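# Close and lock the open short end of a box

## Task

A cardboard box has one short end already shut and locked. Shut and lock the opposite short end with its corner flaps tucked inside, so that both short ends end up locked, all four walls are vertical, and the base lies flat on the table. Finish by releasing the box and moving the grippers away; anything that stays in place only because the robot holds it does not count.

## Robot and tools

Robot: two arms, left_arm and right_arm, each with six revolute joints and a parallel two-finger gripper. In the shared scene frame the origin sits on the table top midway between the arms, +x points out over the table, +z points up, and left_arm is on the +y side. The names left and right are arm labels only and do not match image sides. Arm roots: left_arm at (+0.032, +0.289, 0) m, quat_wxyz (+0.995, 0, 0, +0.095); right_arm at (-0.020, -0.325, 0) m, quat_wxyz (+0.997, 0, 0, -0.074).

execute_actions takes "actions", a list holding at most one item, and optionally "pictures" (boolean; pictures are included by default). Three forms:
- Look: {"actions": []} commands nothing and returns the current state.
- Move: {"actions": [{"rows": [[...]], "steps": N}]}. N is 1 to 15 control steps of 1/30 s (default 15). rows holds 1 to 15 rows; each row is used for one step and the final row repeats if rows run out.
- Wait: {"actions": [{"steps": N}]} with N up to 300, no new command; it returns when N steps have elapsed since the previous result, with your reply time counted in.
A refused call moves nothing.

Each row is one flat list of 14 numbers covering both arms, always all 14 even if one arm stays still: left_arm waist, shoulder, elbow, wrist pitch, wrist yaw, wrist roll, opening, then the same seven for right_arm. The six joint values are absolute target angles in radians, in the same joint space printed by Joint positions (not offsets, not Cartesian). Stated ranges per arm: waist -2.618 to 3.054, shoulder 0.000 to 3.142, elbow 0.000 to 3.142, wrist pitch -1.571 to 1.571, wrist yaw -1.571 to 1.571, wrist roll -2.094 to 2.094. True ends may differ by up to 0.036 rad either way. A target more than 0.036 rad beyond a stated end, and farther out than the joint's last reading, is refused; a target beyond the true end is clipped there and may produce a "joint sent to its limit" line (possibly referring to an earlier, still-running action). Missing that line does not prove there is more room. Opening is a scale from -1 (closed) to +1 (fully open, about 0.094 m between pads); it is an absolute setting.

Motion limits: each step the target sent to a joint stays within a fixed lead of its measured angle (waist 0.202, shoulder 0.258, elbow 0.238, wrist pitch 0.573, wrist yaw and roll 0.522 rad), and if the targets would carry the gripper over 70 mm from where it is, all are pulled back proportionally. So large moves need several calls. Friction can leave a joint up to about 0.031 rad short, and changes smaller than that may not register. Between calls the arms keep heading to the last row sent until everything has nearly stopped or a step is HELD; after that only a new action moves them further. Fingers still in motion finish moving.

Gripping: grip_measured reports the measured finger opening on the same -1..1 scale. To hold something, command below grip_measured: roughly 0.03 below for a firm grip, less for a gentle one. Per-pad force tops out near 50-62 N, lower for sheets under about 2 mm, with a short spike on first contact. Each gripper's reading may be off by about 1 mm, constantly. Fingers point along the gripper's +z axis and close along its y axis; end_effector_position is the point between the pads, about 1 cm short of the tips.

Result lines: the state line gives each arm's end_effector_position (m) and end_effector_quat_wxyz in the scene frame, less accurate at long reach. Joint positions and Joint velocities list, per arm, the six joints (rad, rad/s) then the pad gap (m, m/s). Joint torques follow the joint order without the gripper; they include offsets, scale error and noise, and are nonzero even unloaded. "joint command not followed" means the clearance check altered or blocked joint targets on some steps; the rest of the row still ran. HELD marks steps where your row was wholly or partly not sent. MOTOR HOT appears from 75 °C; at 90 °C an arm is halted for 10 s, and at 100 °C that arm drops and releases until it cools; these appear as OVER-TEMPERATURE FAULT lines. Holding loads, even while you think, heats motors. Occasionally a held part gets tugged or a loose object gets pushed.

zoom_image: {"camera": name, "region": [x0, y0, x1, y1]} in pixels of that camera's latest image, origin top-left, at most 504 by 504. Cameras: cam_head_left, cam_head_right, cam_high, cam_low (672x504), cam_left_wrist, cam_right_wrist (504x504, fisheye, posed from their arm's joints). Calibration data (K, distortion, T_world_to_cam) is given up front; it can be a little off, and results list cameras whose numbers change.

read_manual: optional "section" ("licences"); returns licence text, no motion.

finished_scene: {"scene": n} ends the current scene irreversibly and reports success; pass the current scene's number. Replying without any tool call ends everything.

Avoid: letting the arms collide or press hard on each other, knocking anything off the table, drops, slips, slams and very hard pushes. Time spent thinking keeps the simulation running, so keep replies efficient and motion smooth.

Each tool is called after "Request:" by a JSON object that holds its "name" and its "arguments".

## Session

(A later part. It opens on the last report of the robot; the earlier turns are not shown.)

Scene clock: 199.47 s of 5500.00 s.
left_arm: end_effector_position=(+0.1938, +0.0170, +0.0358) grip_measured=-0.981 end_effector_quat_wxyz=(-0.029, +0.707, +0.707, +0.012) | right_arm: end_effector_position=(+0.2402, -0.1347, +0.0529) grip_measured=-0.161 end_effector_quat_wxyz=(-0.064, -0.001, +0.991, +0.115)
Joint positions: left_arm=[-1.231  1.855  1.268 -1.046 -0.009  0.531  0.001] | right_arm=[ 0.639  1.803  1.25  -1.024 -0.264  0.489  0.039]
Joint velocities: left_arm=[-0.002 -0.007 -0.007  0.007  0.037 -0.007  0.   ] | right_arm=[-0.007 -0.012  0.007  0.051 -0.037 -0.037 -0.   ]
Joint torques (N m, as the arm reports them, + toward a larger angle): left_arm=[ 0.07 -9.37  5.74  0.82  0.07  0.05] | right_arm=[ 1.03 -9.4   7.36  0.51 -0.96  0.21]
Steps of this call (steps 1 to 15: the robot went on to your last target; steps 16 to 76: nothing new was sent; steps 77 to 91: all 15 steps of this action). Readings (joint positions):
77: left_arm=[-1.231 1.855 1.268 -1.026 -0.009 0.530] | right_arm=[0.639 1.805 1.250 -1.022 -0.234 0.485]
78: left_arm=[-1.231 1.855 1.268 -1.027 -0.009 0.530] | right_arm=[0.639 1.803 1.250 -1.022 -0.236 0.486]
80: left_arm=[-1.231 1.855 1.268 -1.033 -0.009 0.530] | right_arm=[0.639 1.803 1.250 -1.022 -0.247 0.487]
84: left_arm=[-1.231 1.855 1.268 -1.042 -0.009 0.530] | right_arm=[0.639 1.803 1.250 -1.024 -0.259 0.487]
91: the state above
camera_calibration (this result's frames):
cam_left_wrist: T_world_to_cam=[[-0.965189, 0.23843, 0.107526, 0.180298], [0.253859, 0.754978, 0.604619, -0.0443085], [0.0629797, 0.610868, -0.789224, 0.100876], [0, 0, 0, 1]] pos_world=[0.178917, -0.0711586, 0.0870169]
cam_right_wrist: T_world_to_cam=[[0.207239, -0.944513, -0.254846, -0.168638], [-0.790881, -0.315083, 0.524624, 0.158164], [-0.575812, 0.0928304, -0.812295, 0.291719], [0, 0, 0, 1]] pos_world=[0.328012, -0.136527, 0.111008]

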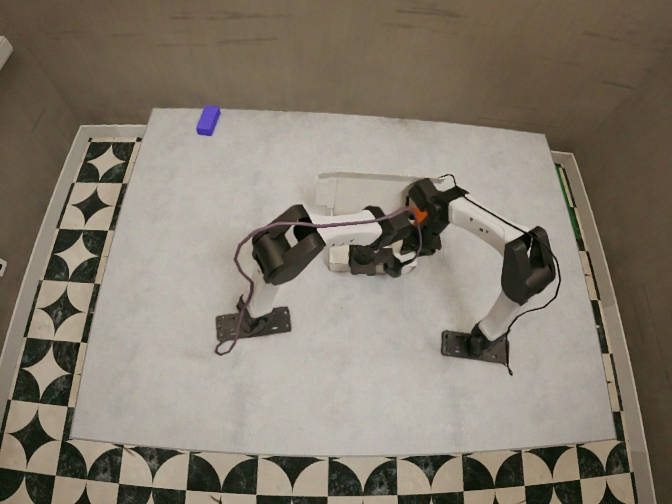

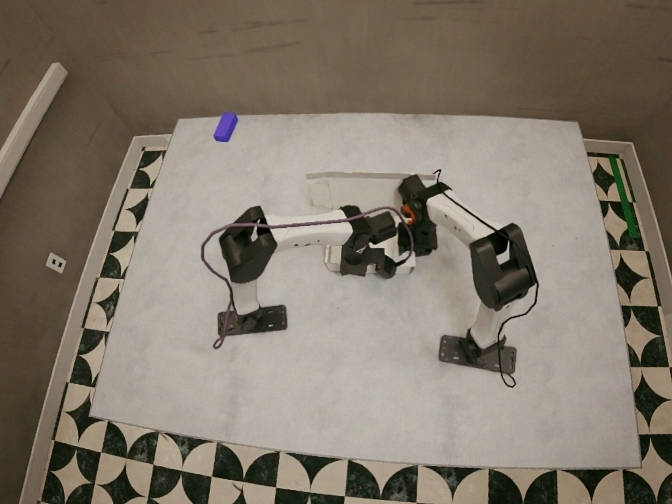

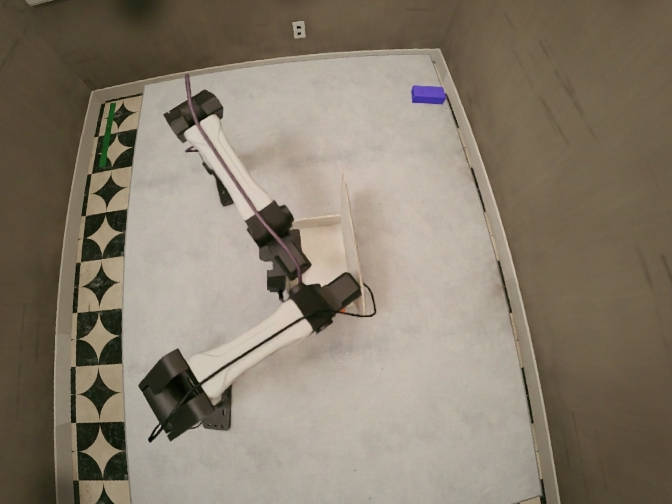

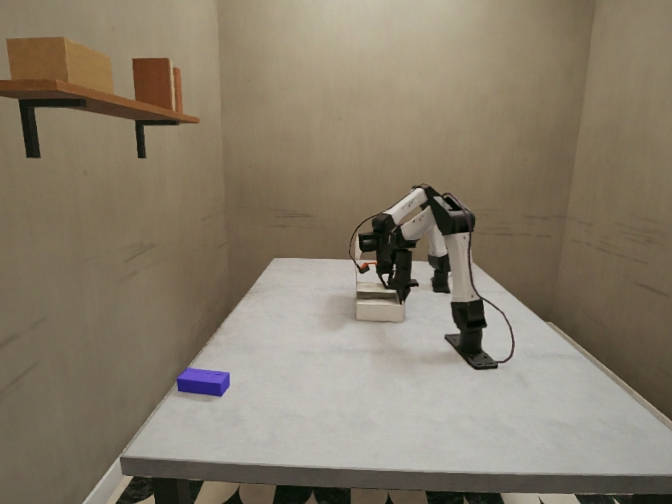

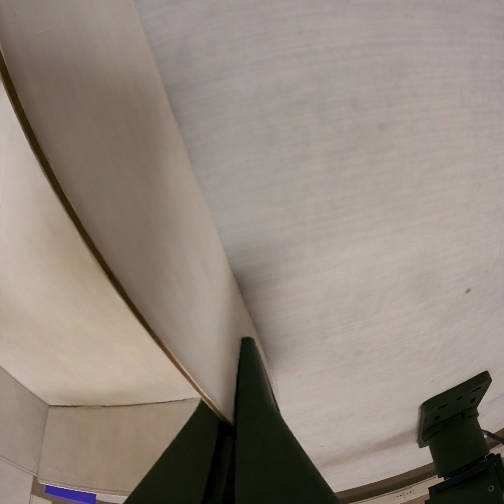

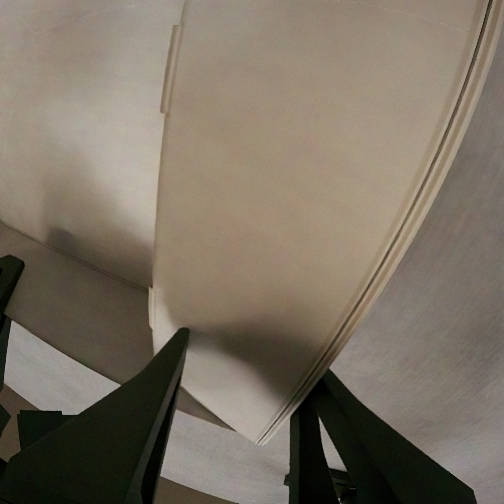

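Request:
{"name": "execute_actions", "arguments": {"actions": [{"rows":[[-1.23,1.85,1.27,-1.03,0,0.54,-0.4,0.64,1.81,1.25,-1.02,-0.26,0.5,-0.1],[-1.23,1.85,1.27,-1.03,0,0.54,-0.4,0.64,1.81,1.25,-1.02,-0.26,0.5,-0.1],[-1.23,1.85,1.27,-1.03,0,0.54,-0.4,0.64,1.81,1.25,-1.02,-0.26,0.5,-0.1],[-1.23,1.85,1.27,-1.03,0,0.54,-0.4,0.64,1.81,1.25,-1.02,-0.26,0.5,-0.1],[-1.23,1.82,1.3,-1.1,0,0.54,-0.4,0.64,1.81,1.25,-1.02,-0.26,0.5,-0.1],[-1.23,1.8,1.32,-1.16,0,0.54,-0.4,0.64,1.82,1.25,-1.02,-0.26,0.5,-0.1],[-1.23,1.78,1.34,-1.2,0,0.54,-0.4,0.64,1.83,1.25,-1.01,-0.26,0.5,-0.1],[-1.23,1.75,1.36,-1.23,0,0.54,-0.4,0.64,1.84,1.24,-1.0,-0.26,0.5,-0.1],[-1.23,1.72,1.37,-1.25,0,0.54,-0.4,0.64,1.85,1.23,-0.98,-0.26,0.5,-0.1]],"steps":15}], "pictures": false}}

Request:
{"name": "execute_actions", "arguments": {"actions": [{"rows":[[-1.1,1.2,1.05,-1.1,0,0,-0.4,0.64,1.85,1.23,-0.98,-0.26,0.5,-0.1]],"steps":15}]}}

Request:
{"name": "zoom_image", "arguments": {"camera": "cam_low", "region": [340,250,420,330]}}

Scene clock: 210.00 s of 5500.00 s.
left_arm: end_effector_position=(+0.1929, +0.0185, +0.1051) grip_measured=-0.402 end_effector_quat_wxyz=(+0.016, +0.708, +0.706, +0.000) | right_arm: end_effector_position=(+0.2403, -0.1336, +0.0494) grip_measured=-0.102 end_effector_quat_wxyz=(-0.069, +0.001, +0.991, +0.116)
Joint positions: left_arm=[-1.231  1.706  1.37  -1.203 -0.008  0.535  0.028] | right_arm=[ 0.639  1.815  1.25  -1.018 -0.269  0.491  0.042]
Joint velocities: left_arm=[-0.007  0.002 -0.002 -0.168 -0.037 -0.037 -0.001] | right_arm=[ 0.002 -0.007 -0.022  0.007 -0.022 -0.066 -0.001]
Joint torques (N m, as the arm reports them, + toward a larger angle): left_arm=[ 0.   -8.32  8.11  0.29  0.06 -0.02] | right_arm=[ 0.15 -5.48  4.15  0.67 -0.07  0.19]
Steps of this call (steps 1 to 15: the robot went on to your last target; steps 16 to 90: nothing new was sent; then 7.03 s passed at rest; steps 91 to 105: all 15 steps of this action). Readings (joint positions):
91: left_arm=[-1.231 1.855 1.268 -1.047 -0.009 0.532] | right_arm=[0.639 1.803 1.250 -1.024 -0.262 0.490]
92: left_arm=[-1.231 1.855 1.268 -1.044 -0.008 0.532] | right_arm=[0.639 1.803 1.250 -1.024 -0.262 0.490]
94: left_arm=[-1.231 1.855 1.268 -1.043 -0.008 0.533] | right_arm=[0.639 1.803 1.250 -1.024 -0.262 0.490]
98: left_arm=[-1.231 1.826 1.302 -1.112 -0.008 0.534] | right_arm=[0.639 1.806 1.250 -1.024 -0.262 0.491]
105: the state above

Scene clock: 210.50 s of 5500.00 s.
left_arm: end_effector_position=(+0.1892, +0.0904, +0.1566) grip_measured=-0.401 end_effector_quat_wxyz=(+0.155, +0.441, +0.881, -0.071) | right_arm: end_effector_position=(+0.2403, -0.1336, +0.0494) grip_measured=-0.102 end_effector_quat_wxyz=(-0.069, +0.001, +0.991, +0.116)
Joint positions: left_arm=[-1.096  1.183  1.064 -1.11  -0.004  0.024  0.028] | right_arm=[ 0.639  1.815  1.25  -1.018 -0.269  0.491  0.042]
Joint velocities: left_arm=[ 0.002 -0.007  0.007  0.022  0.022 -0.11   0.   ] | right_arm=[-0.007 -0.032 -0.012  0.081 -0.022 -0.022 -0.001]
Joint torques (N m, as the arm reports them, + toward a larger angle): left_arm=[-0.47 -2.71  7.33  1.13  0.   -0.14] | right_arm=[ 0.15 -5.39  4.16  0.67 -0.05  0.19]
Steps of this call (steps 1 to 15: all 15 steps of this action). Readings (joint positions):
1: left_arm=[-1.218 1.674 1.327 -1.163 -0.001 0.461] | right_arm=[0.639 1.815 1.250 -1.018 -0.269 0.491]
2: left_arm=[-1.190 1.607 1.242 -1.118 0.003 0.370] | right_arm=[0.639 1.815 1.250 -1.018 -0.269 0.491]
4: left_arm=[-1.118 1.442 1.108 -1.121 -0.001 0.237] | right_arm=[0.639 1.815 1.250 -1.018 -0.269 0.491]
8: left_arm=[-1.096 1.195 1.064 -1.128 -0.004 0.099] | right_arm=[0.639 1.815 1.250 -1.018 -0.269 0.491]
15: the state above
camera_calibration (this result's frames):
cam_left_wrist: T_world_to_cam=[[-0.925257, -0.378417, -0.0264574, 0.214507], [-0.370891, 0.887804, 0.272479, -0.0133675], [-0.0796218, 0.261926, -0.961798, 0.237237], [0, 0, 0, 1]] pos_world=[0.212405, 0.030902, 0.237492]
cam_right_wrist: T_world_to_cam=[[0.203232, -0.944542, -0.257948, -0.167415], [-0.786897, -0.314332, 0.531026, 0.159224], [-0.582657, 0.0950566, -0.80714, 0.290592], [0, 0, 0, 1]] pos_world=[0.328633, -0.135704, 0.106812]

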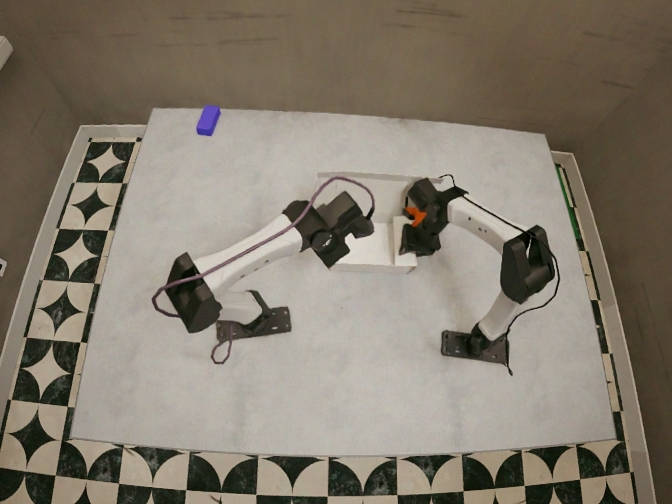

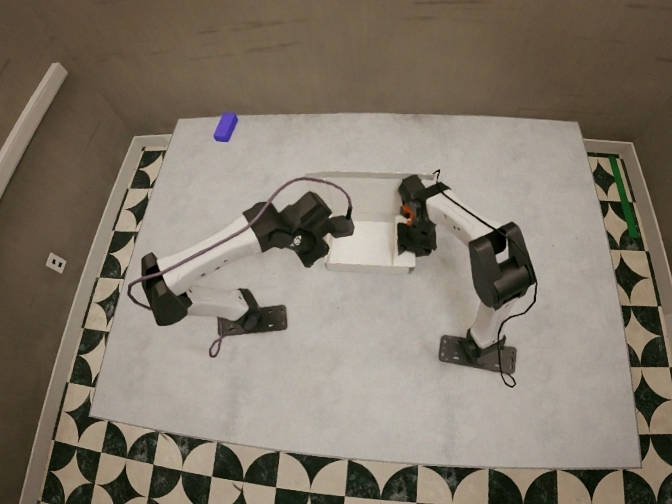

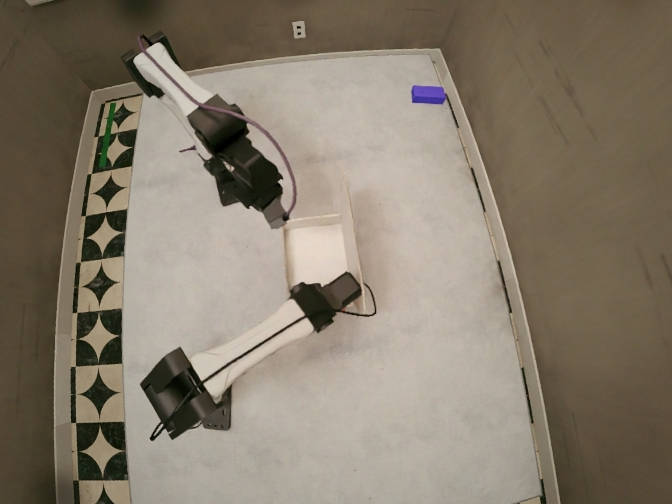

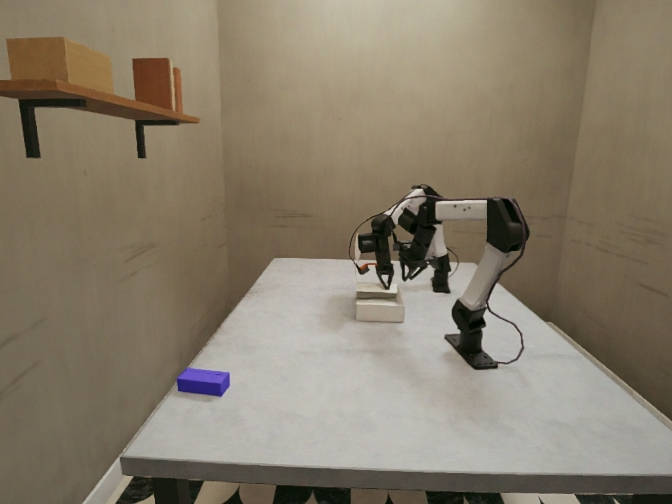

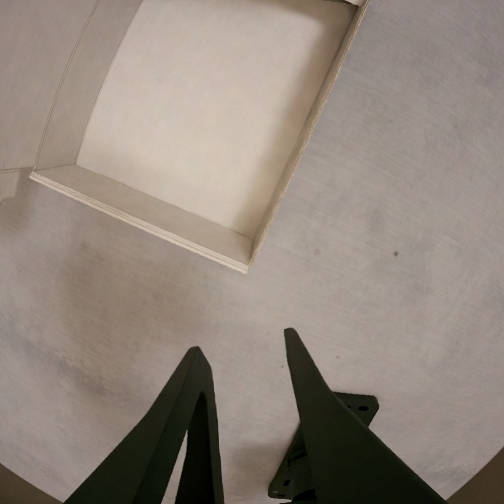

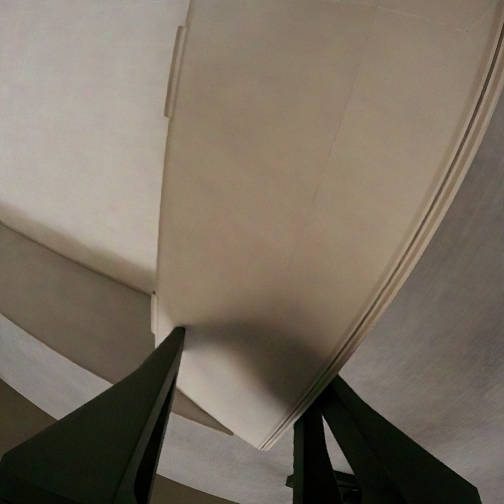

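Region (340, 250, 420, 330) of cam_low's 672x504 image, scaled by 6.300, with more detail than that image has.

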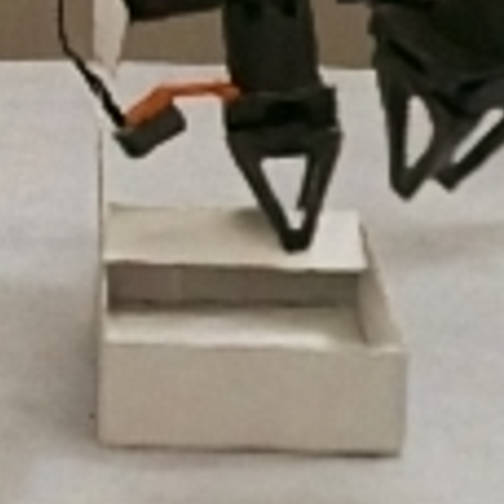

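Request:
{"name": "execute_actions", "arguments": {"actions": [{"rows":[[-1.1,1.2,1.05,-1.1,0,0,-0.4,0.65,1.86,1.22,-0.96,-0.23,0.5,-0.1],[-1.1,1.2,1.05,-1.1,0,0,-0.4,0.66,1.87,1.21,-0.95,-0.2,0.5,-0.1],[-1.1,1.2,1.05,-1.1,0,0,-0.4,0.67,1.88,1.2,-0.93,-0.17,0.52,-0.1]],"steps":15}]}}

Request:
{"name": "zoom_image", "arguments": {"camera": "cam_head_left", "region": [360,190,460,290]}}

Scene clock: 216.10 s of 5500.00 s.
left_arm: end_effector_position=(+0.1897, +0.0897, +0.1569) grip_measured=-0.401 end_effector_quat_wxyz=(+0.156, +0.432, +0.885, -0.073) | right_arm: end_effector_position=(+0.2424, -0.1335, +0.0256) grip_measured=-0.102 end_effector_quat_wxyz=(-0.062, -0.004, +0.994, +0.087)
Joint positions: left_arm=[-1.096  1.183  1.064 -1.106 -0.004  0.005  0.028] | right_arm=[ 0.665  1.864  1.222 -0.951 -0.213  0.508  0.042]
Joint velocities: left_arm=[ 0.002 -0.002 -0.007  0.081  0.022 -0.007  0.   ] | right_arm=[ 0.007 -0.022 -0.007  0.051  0.11  -0.007 -0.   ]
Joint torques (N m, as the arm reports them, + toward a larger angle): left_arm=[-0.41 -2.69  7.41  1.1  -0.05 -0.13] | right_arm=[ 0.38 -7.06  3.98  0.44  0.21  0.19]
Steps of this call (steps 1 to 30: the robot went on to your last target; steps 31 to 90: nothing new was sent; then 2.10 s passed at rest; steps 91 to 105: all 15 steps of this action). Readings (joint positions):
91: left_arm=[-1.096 1.183 1.064 -1.106 -0.004 0.005] | right_arm=[0.639 1.815 1.250 -1.017 -0.268 0.491]
92: left_arm=[-1.096 1.183 1.064 -1.106 -0.004 0.005] | right_arm=[0.640 1.817 1.249 -1.016 -0.266 0.491]
94: left_arm=[-1.096 1.183 1.064 -1.106 -0.004 0.005] | right_arm=[0.648 1.820 1.246 -1.005 -0.255 0.495]
98: left_arm=[-1.096 1.183 1.064 -1.106 -0.004 0.005] | right_arm=[0.664 1.838 1.235 -0.977 -0.233 0.502]
105: the state above
camera_calibration (this result's frames):
cam_left_wrist: T_world_to_cam=[[-0.918233, -0.395473, -0.0211791, 0.214126], [-0.38637, 0.882786, 0.267222, -0.00842285], [-0.0869825, 0.253555, -0.963402, 0.240165], [0, 0, 0, 1]] pos_world=[0.214254, 0.0312215, 0.238161]
cam_right_wrist: T_world_to_cam=[[0.217164, -0.955182, -0.201164, -0.180169], [-0.791685, -0.292905, 0.536137, 0.177481], [-0.57103, 0.0428287, -0.819811, 0.263121], [0, 0, 0, 1]] pos_world=[0.329886, -0.131379, 0.0843117]

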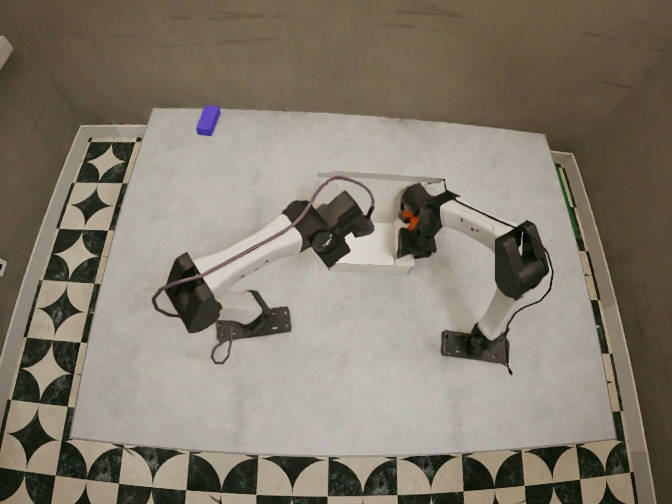

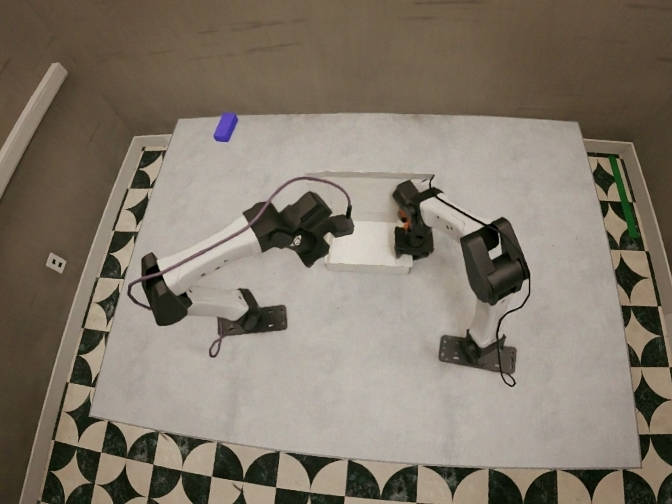

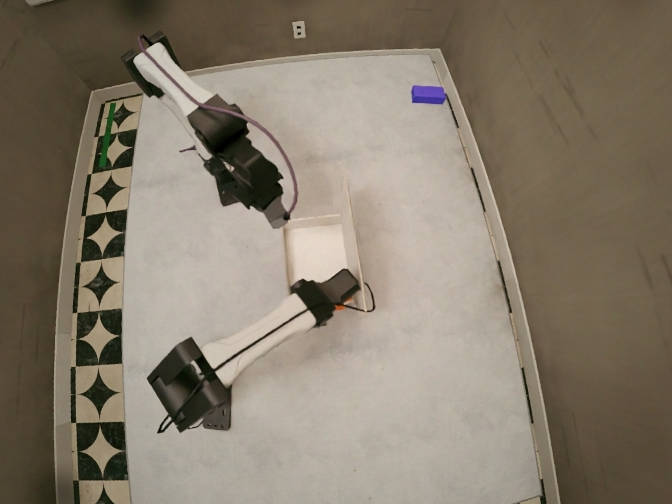

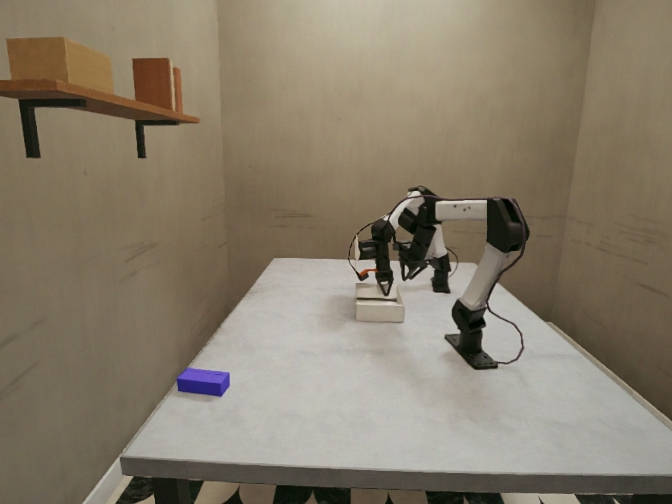

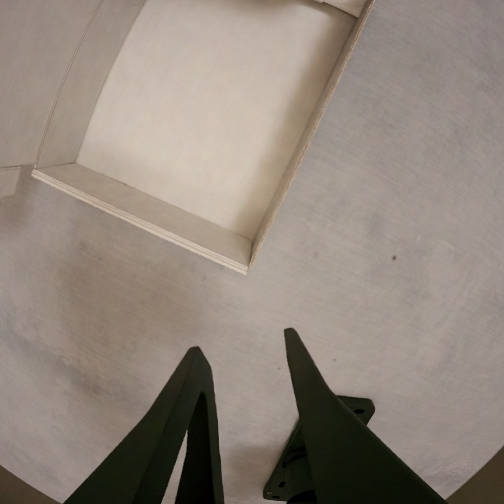

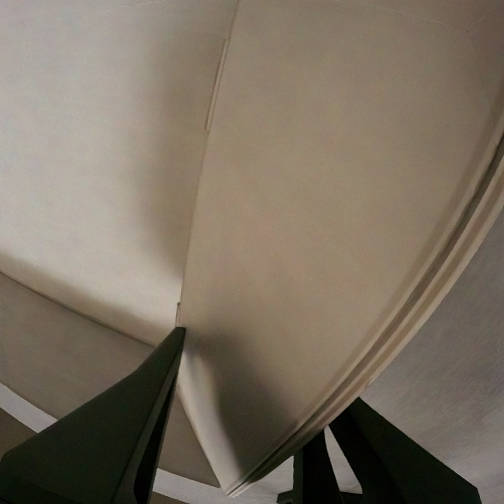

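Region (360, 190, 460, 290) of cam_head_left's 672x504 image, scaled by 5.040, with more detail than that image has.

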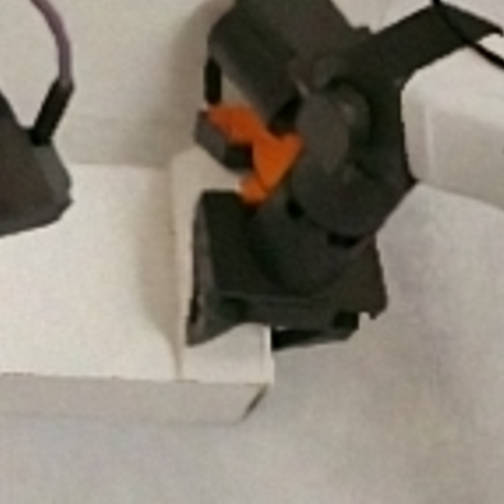

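Request:
{"name": "execute_actions", "arguments": {"actions": [{"rows":[[-1.1,1.2,1.05,-1.1,0,0,-0.4,0.685,1.85,1.22,-0.95,-0.15,0.53,-0.15],[-1.1,1.2,1.05,-1.1,0,0,-0.4,0.7,1.84,1.23,-0.95,-0.12,0.55,-0.2],[-1.1,1.2,1.05,-1.1,0,0,-0.4,0.71,1.835,1.23,-0.95,-0.09,0.56,-0.26],[-1.1,1.2,1.05,-1.1,0,0,-0.4,0.72,1.835,1.23,-0.95,-0.06,0.57,-0.32],[-1.1,1.2,1.05,-1.1,0,0,-0.4,0.73,1.835,1.23,-0.95,-0.03,0.58,-0.38],[-1.1,1.2,1.05,-1.1,0,0,-0.4,0.74,1.835,1.23,-0.95,0,0.59,-0.44],[-1.1,1.2,1.05,-1.1,0,0,-0.4,0.745,1.835,1.23,-0.95,0,0.59,-0.5],[-1.1,1.2,1.05,-1.1,0,0,-0.4,0.745,1.835,1.23,-0.95,0,0.59,-0.56],[-1.1,1.2,1.05,-1.1,0,0,-0.4,0.745,1.835,1.23,-0.95,0,0.59,-0.62],[-1.1,1.2,1.05,-1.1,0,0,-0.4,0.745,1.835,1.23,-0.95,0,0.59,-0.68],[-1.1,1.2,1.05,-1.1,0,0,-0.4,0.745,1.85,1.23,-0.95,0,0.59,-0.74],[-1.1,1.2,1.05,-1.1,0,0,-0.4,0.745,1.86,1.23,-0.95,0,0.59,-0.8],[-1.1,1.2,1.05,-1.1,0,0,-0.4,0.745,1.87,1.22,-0.94,0,0.59,-0.86],[-1.1,1.2,1.05,-1.1,0,0,-0.4,0.745,1.875,1.22,-0.94,0,0.59,-0.94]],"steps":15}], "pictures": false}}

Request:
{"name": "execute_actions", "arguments": {"actions": [{"steps":20}]}}

Request:
{"name": "execute_actions", "arguments": {"actions": [{"rows":[[-0.8,1.0,0.95,-1.2,0,0,-0.4,0.745,1.85,1.23,-0.95,0,0.59,-0.4]],"steps":15}]}}

Scene clock: 225.10 s of 5500.00 s.
left_arm: end_effector_position=(+0.1898, +0.0896, +0.1570) grip_measured=-0.401 end_effector_quat_wxyz=(+0.156, +0.432, +0.885, -0.073) | right_arm: end_effector_position=(+0.2474, -0.1409, +0.0238) grip_measured=-0.918 end_effector_quat_wxyz=(-0.010, -0.007, +1.000, +0.005)
Joint positions: left_arm=[-1.096  1.183  1.064 -1.106 -0.004  0.005  0.028] | right_arm=[ 0.739  1.857  1.222 -0.945 -0.02   0.578  0.004]
Joint velocities: left_arm=[ 0.007 -0.002  0.017  0.081  0.022 -0.007  0.   ] | right_arm=[-0.012  0.071  0.002 -0.066  0.051  0.022 -0.009]
Joint torques (N m, as the arm reports them, + toward a larger angle): left_arm=[-0.46 -2.55  7.39  1.12 -0.05 -0.14] | right_arm=[ 0.49 -7.17  5.28  0.37  0.07  0.11]
Steps of this call (steps 1 to 15: the robot went on to your last target; steps 16 to 90: nothing new was sent; then 5.50 s passed at rest; steps 91 to 105: all 15 steps of this action). Readings (joint positions):
91: left_arm=[-1.096 1.183 1.064 -1.106 -0.004 0.005] | right_arm=[0.667 1.864 1.222 -0.946 -0.201 0.511]
92: left_arm=[-1.096 1.183 1.064 -1.106 -0.004 0.005] | right_arm=[0.671 1.863 1.222 -0.945 -0.193 0.516]
94: left_arm=[-1.096 1.183 1.064 -1.106 -0.004 0.005] | right_arm=[0.690 1.856 1.222 -0.945 -0.160 0.530]
98: left_arm=[-1.096 1.183 1.064 -1.106 -0.004 0.005] | right_arm=[0.731 1.854 1.222 -0.945 -0.073 0.560]
105: the state above

Scene clock: 225.77 s of 5500.00 s.
left_arm: end_effector_position=(+0.1898, +0.0896, +0.1570) grip_measured=-0.401 end_effector_quat_wxyz=(+0.156, +0.432, +0.885, -0.073) | right_arm: end_effector_position=(+0.2474, -0.1411, +0.0233) grip_measured=-0.918 end_effector_quat_wxyz=(-0.010, -0.007, +1.000, +0.004)
Joint positions: left_arm=[-1.096  1.183  1.064 -1.106 -0.004  0.005  0.028] | right_arm=[ 0.74   1.859  1.222 -0.945 -0.018  0.579  0.004]
Joint velocities: left_arm=[ 0.012  0.002 -0.002 -0.007  0.022  0.066 -0.   ] | right_arm=[-0.007  0.012 -0.002  0.007  0.007 -0.022 -0.001]
Joint torques (N m, as the arm reports them, + toward a larger angle): left_arm=[-0.44 -2.71  7.33  1.12 -0.02 -0.11] | right_arm=[ 0.51 -7.07  5.34  0.36  0.14  0.23]
Steps of this call (steps 1 to 15: the robot went on to your last target; steps 16 to 20: nothing new was sent). Readings (joint positions):
1: left_arm=[-1.096 1.183 1.064 -1.106 -0.004 0.005] | right_arm=[0.739 1.859 1.222 -0.945 -0.018 0.579]
2: left_arm=[-1.096 1.183 1.064 -1.106 -0.004 0.005] | right_arm=[0.740 1.859 1.222 -0.945 -0.018 0.579]
4: left_arm=[-1.096 1.183 1.064 -1.106 -0.004 0.005] | right_arm=[0.740 1.859 1.222 -0.945 -0.018 0.579]
8: left_arm=[-1.096 1.183 1.064 -1.106 -0.004 0.005] | right_arm=[0.740 1.859 1.222 -0.945 -0.018 0.579]
20: the state above
All arms were judged still, so your last target was given up. Only a new action makes them travel on or press farther. Fingers that are still opening or closing keep moving.
camera_calibration (this result's frames):
cam_left_wrist: T_world_to_cam=[[-0.918228, -0.395479, -0.021277, 0.214164], [-0.386433, 0.882866, 0.266866, -0.00828838], [-0.0867554, 0.253266, -0.963499, 0.240216], [0, 0, 0, 1]] pos_world=[0.214289, 0.0311765, 0.238216]
cam_right_wrist: T_world_to_cam=[[0.235331, -0.971764, -0.0171267, -0.200071], [-0.844339, -0.213137, 0.491594, 0.205736], [-0.481364, -0.101227, -0.870656, 0.223116], [0, 0, 0, 1]] pos_world=[0.328194, -0.127987, 0.089692]

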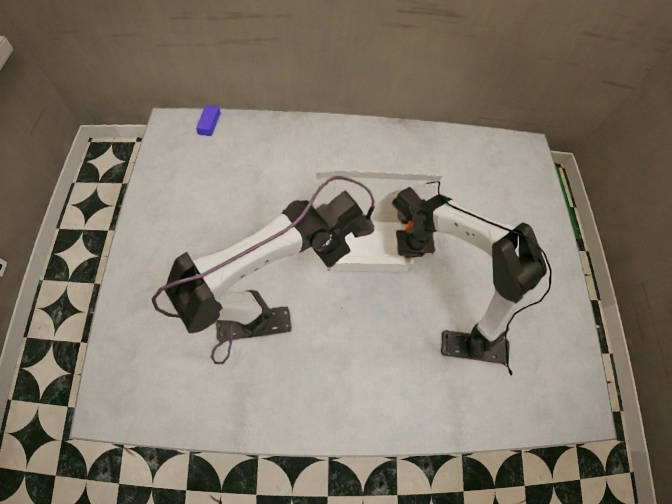

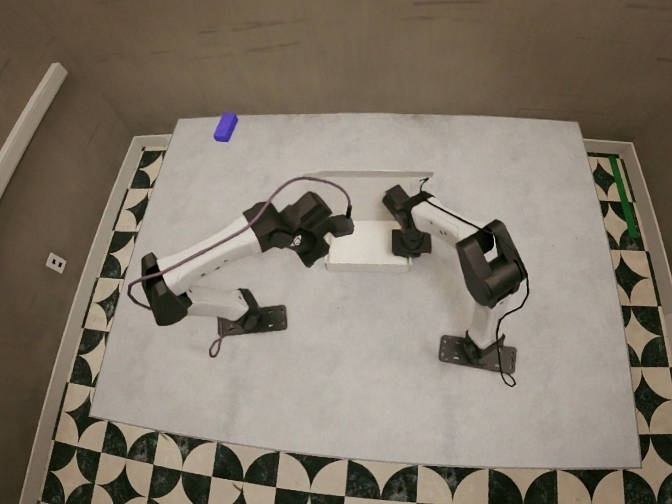

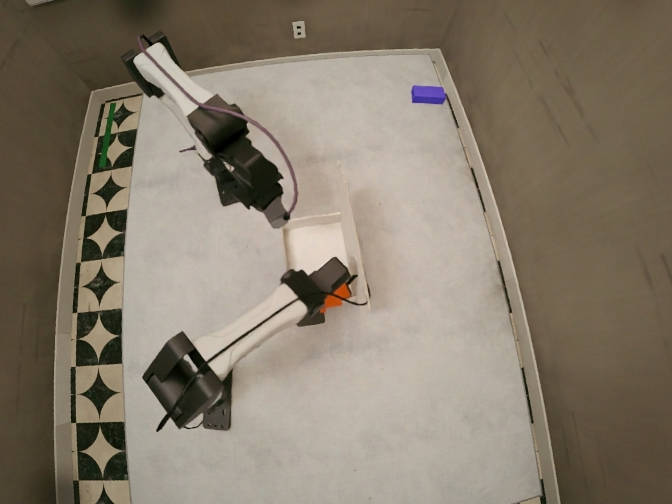

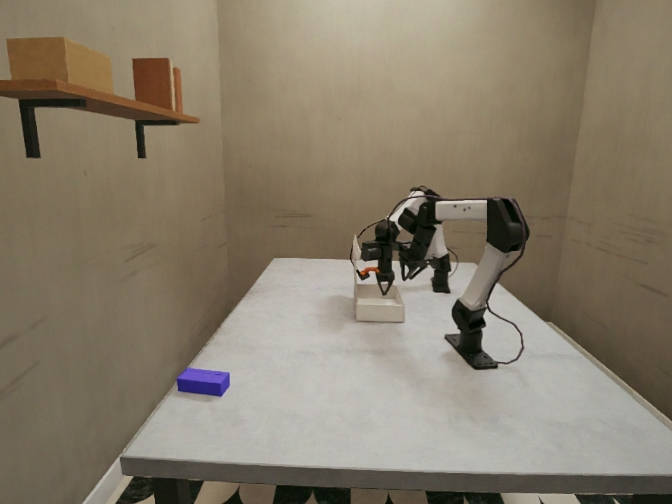

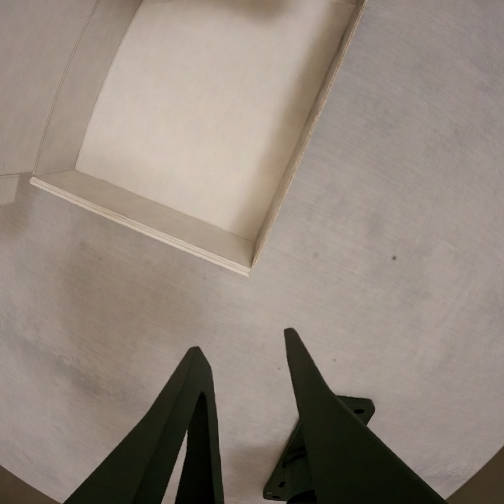

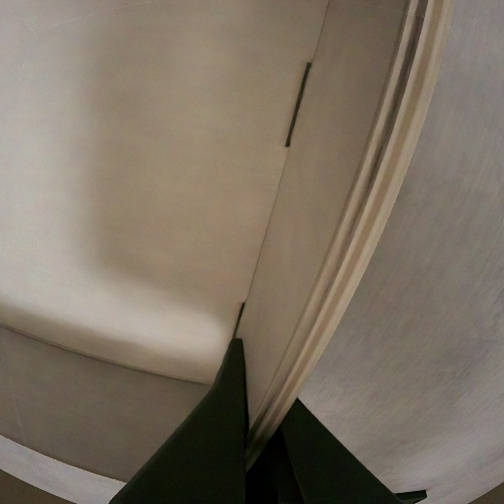

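Scene clock: 226.27 s of 5500.00 s.
left_arm: end_effector_position=(+0.2055, +0.1671, +0.1597) grip_measured=-0.401 end_effector_quat_wxyz=(+0.174, +0.299, +0.937, -0.053) | right_arm: end_effector_position=(+0.2484, -0.1427, +0.0233) grip_measured=-0.402 end_effector_quat_wxyz=(-0.007, -0.006, +1.000, -0.000)
Joint positions: left_arm=[-0.807  0.999  0.974 -1.179 -0.004  0.003  0.028] | right_arm=[ 0.74   1.859  1.222 -0.946 -0.007  0.581  0.028]
Joint velocities: left_arm=[ 0.007  0.007 -0.002 -0.037  0.022 -0.022 -0.   ] | right_arm=[-0.017 -0.002 -0.012  0.066 -0.037  0.051  0.   ]
Joint torques (N m, as the arm reports them, + toward a larger angle): left_arm=[ 0.65 -2.13  6.36  0.95 -0.04 -0.09] | right_arm=[ 0.49 -8.95  6.13  0.24  0.07  0.21]
Steps of this call (steps 1 to 15: all 15 steps of this action). Readings (joint positions):
1: left_arm=[-1.069 1.163 1.048 -1.096 0.009 0.006] | right_arm=[0.740 1.859 1.222 -0.945 -0.016 0.579]
2: left_arm=[-1.001 1.120 1.015 -1.098 0.011 0.006] | right_arm=[0.740 1.859 1.222 -0.945 -0.014 0.580]
4: left_arm=[-0.861 1.038 0.978 -1.139 0.002 0.004] | right_arm=[0.740 1.859 1.222 -0.946 -0.011 0.580]
8: left_arm=[-0.807 0.999 0.974 -1.173 -0.004 0.003] | right_arm=[0.740 1.859 1.222 -0.946 -0.008 0.581]
15: the state above
camera_calibration (this result's frames):
cam_left_wrist: T_world_to_cam=[[-0.766141, -0.642164, -0.0255526, 0.269919], [-0.627247, 0.738502, 0.247335, 0.00541439], [-0.139959, 0.205522, -0.968593, 0.244327], [0, 0, 0, 1]] pos_world=[0.244388, 0.11912, 0.242211]
cam_right_wrist: T_world_to_cam=[[0.233295, -0.972381, -0.00694788, -0.201645], [-0.847556, -0.206839, 0.488739, 0.207974], [-0.476678, -0.108132, -0.872402, 0.221285], [0, 0, 0, 1]] pos_world=[0.328795, -0.129131, 0.0900034]

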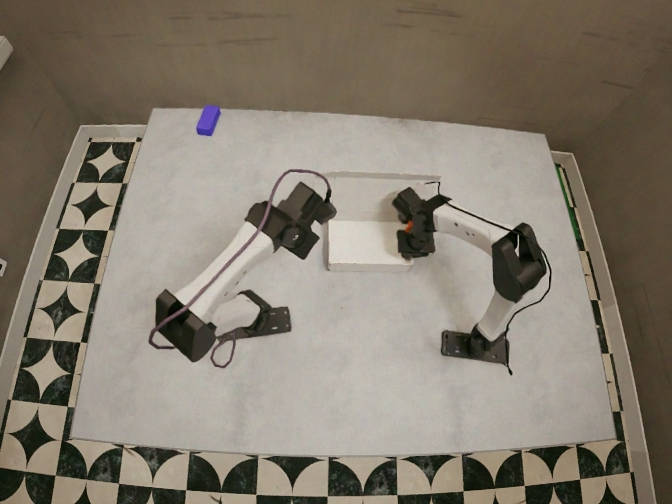

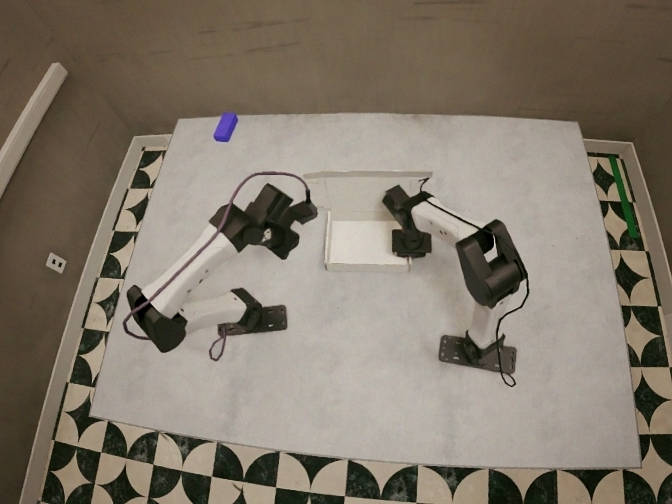

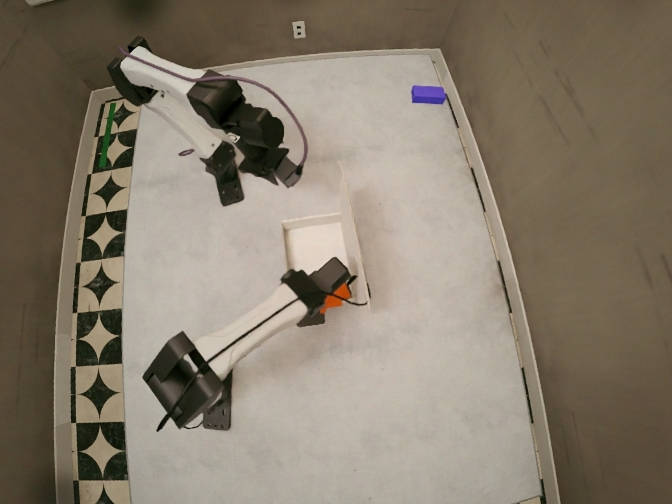

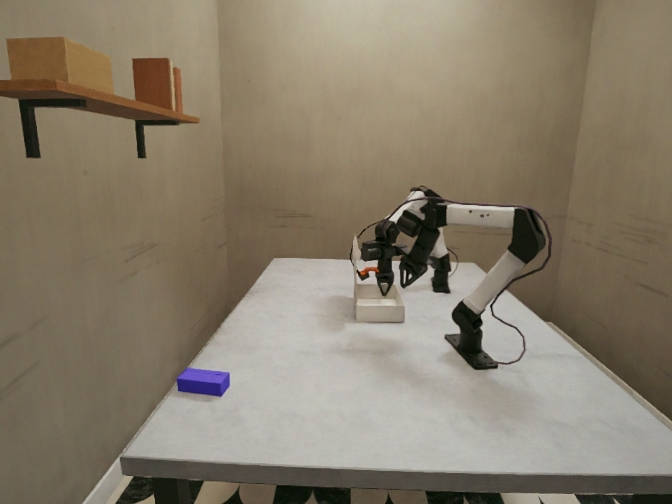

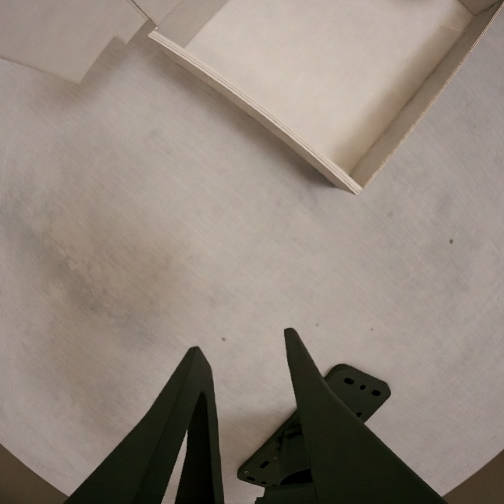

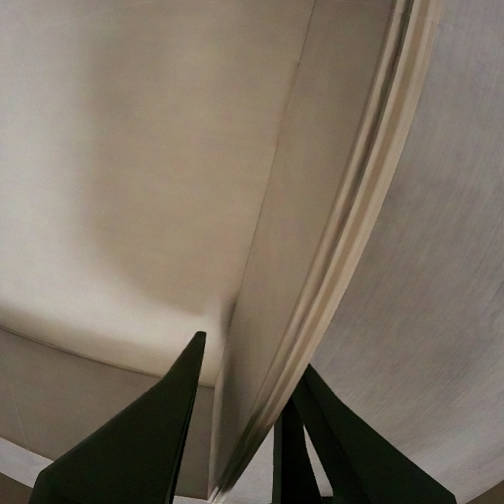

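Request:
{"name": "execute_actions", "arguments": {"actions": [{"rows":[[-0.6,0.85,0.9,-1.3,0,0,-0.4,0.745,1.83,1.25,-1.02,0,0.59,-0.3],[-0.6,0.85,0.9,-1.3,0,0,-0.4,0.745,1.81,1.27,-1.08,0,0.59,-0.3],[-0.6,0.85,0.9,-1.3,0,0,-0.4,0.745,1.79,1.29,-1.13,0,0.59,-0.3],[-0.6,0.85,0.9,-1.3,0,0,-0.4,0.745,1.77,1.31,-1.18,0,0.59,-0.3],[-0.6,0.85,0.9,-1.3,0,0,-0.4,0.745,1.75,1.33,-1.22,0,0.59,-0.3],[-0.6,0.85,0.9,-1.3,0,0,-0.4,0.745,1.73,1.35,-1.26,0,0.59,-0.3],[-0.6,0.85,0.9,-1.3,0,0,-0.4,0.745,1.7,1.38,-1.28,0,0.59,-0.3]],"steps":13}], "pictures": false}}

Request:
{"name": "execute_actions", "arguments": {"actions": [{"rows":[[-0.6,0.85,0.9,-1.3,0,0,-0.4,0.6,1.0,1.0,-1.4,0,0.59,-0.3]],"steps":15}]}}

Scene clock: 234.13 s of 5500.00 s.
left_arm: end_effector_position=(+0.1916, +0.2182, +0.1599) grip_measured=-0.401 end_effector_quat_wxyz=(+0.178, +0.205, +0.962, -0.037) | right_arm: end_effector_position=(+0.2349, -0.1518, +0.1100) grip_measured=-0.302 end_effector_quat_wxyz=(+0.007, -0.005, +1.000, +0.009)
Joint positions: left_arm=[-0.609  0.852  0.924 -1.276 -0.001  0.002  0.028] | right_arm=[ 0.74   1.691  1.373 -1.231 -0.007  0.582  0.033]
Joint velocities: left_arm=[-0.012  0.007 -0.002  0.066  0.007  0.007 -0.001] | right_arm=[-0.007  0.002 -0.012 -0.242 -0.022 -0.051 -0.   ]
Joint torques (N m, as the arm reports them, + toward a larger angle): left_arm=[ 0.72 -0.73  6.2   0.9  -0.04 -0.09] | right_arm=[ 0.48 -6.41  6.35  0.28  0.04  0.2 ]
Steps of this call (steps 1 to 15: the robot went on to your last target; steps 16 to 90: nothing new was sent; then 4.43 s passed at rest; steps 91 to 103: all 13 steps of this action). Readings (joint positions):
91: left_arm=[-0.777 0.984 0.965 -1.178 0.009 0.004] | right_arm=[0.740 1.859 1.223 -0.952 -0.007 0.581]
92: left_arm=[-0.708 0.950 0.945 -1.186 0.009 0.004] | right_arm=[0.740 1.857 1.227 -0.970 -0.007 0.581]
94: left_arm=[-0.624 0.882 0.925 -1.230 -0.000 0.002] | right_arm=[0.740 1.842 1.247 -1.032 -0.007 0.581]
98: left_arm=[-0.609 0.852 0.924 -1.268 -0.001 0.002] | right_arm=[0.740 1.759 1.326 -1.165 -0.007 0.582]
103: the state above

Scene clock: 234.63 s of 5500.00 s.
left_arm: end_effector_position=(+0.1908, +0.2186, +0.1596) grip_measured=-0.401 end_effector_quat_wxyz=(+0.176, +0.205, +0.962, -0.037) | right_arm: end_effector_position=(+0.1275, -0.2519, +0.1579) grip_measured=-0.302 end_effector_quat_wxyz=(+0.085, +0.062, +0.993, +0.049)
Joint positions: left_arm=[-0.609  0.852  0.924 -1.28  -0.001  0.002  0.028] | right_arm=[ 0.605  0.982  1.007 -1.399 -0.002  0.582  0.033]
Joint velocities: left_arm=[-0.002 -0.002 -0.002  0.007 -0.022 -0.051 -0.   ] | right_arm=[-0.002  0.076 -0.012 -0.007 -0.081  0.037 -0.   ]
Joint torques (N m, as the arm reports them, + toward a larger angle): left_arm=[ 0.81 -0.79  6.07  0.91 -0.04 -0.11] | right_arm=[-0.44  0.61  5.43  0.69  0.    0.17]
Steps of this call (steps 1 to 15: all 15 steps of this action). Readings (joint positions):
1: left_arm=[-0.609 0.852 0.924 -1.277 -0.001 0.002] | right_arm=[0.731 1.672 1.347 -1.224 -0.010 0.582]
2: left_arm=[-0.609 0.852 0.924 -1.278 -0.001 0.002] | right_arm=[0.711 1.630 1.291 -1.226 -0.011 0.582]
4: left_arm=[-0.609 0.852 0.924 -1.279 -0.001 0.002] | right_arm=[0.654 1.516 1.171 -1.264 -0.008 0.582]
8: left_arm=[-0.609 0.852 0.924 -1.280 -0.001 0.002] | right_arm=[0.605 1.201 1.010 -1.356 -0.002 0.582]
15: the state above
camera_calibration (this result's frames):
cam_left_wrist: T_world_to_cam=[[-0.625553, -0.779883, -0.0215955, 0.294401], [-0.758558, 0.60151, 0.25055, 0.0126544], [-0.18241, 0.173114, -0.967863, 0.246621], [0, 0, 0, 1]] pos_world=[0.238749, 0.179293, 0.241883]
cam_right_wrist: T_world_to_cam=[[0.106343, -0.991549, -0.074313, -0.256688], [-0.943447, -0.12422, 0.307371, 0.0788278], [-0.314005, 0.0374237, -0.948684, 0.297279], [0, 0, 0, 1]] pos_world=[0.195014, -0.255852, 0.238719]

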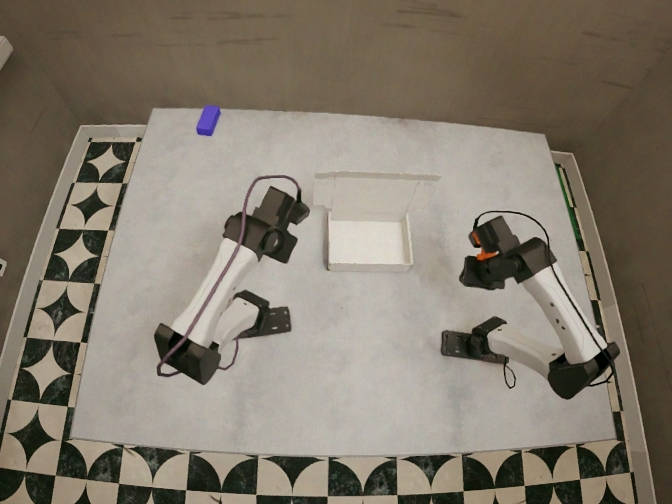

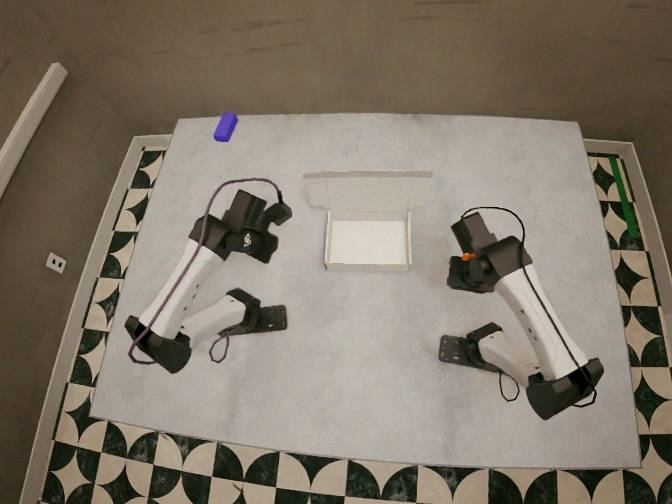

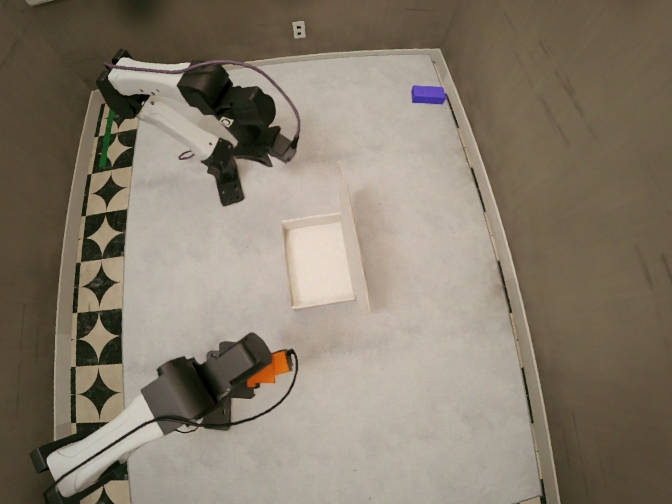

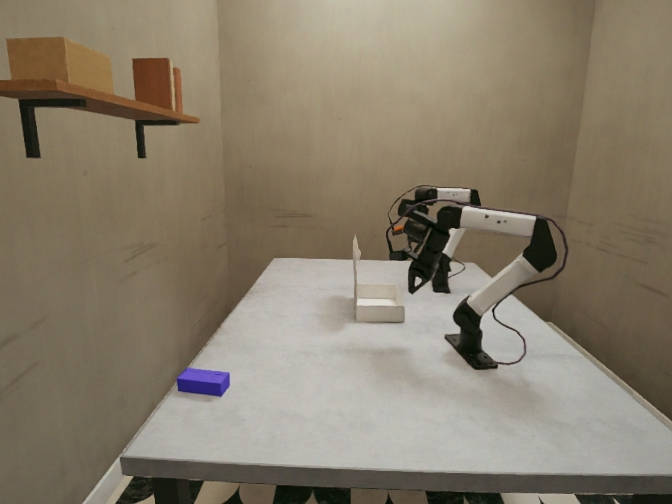

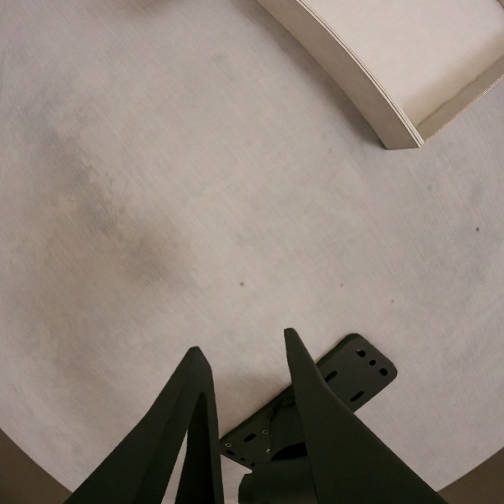

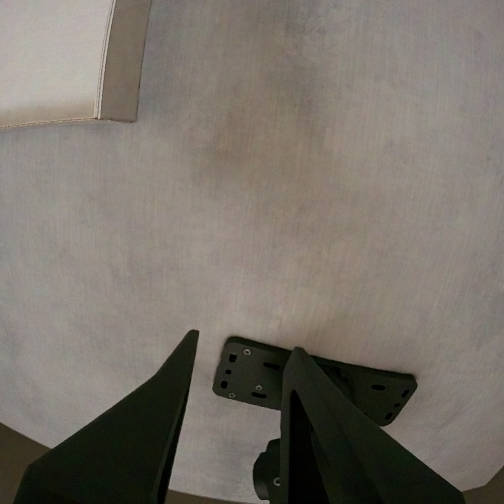

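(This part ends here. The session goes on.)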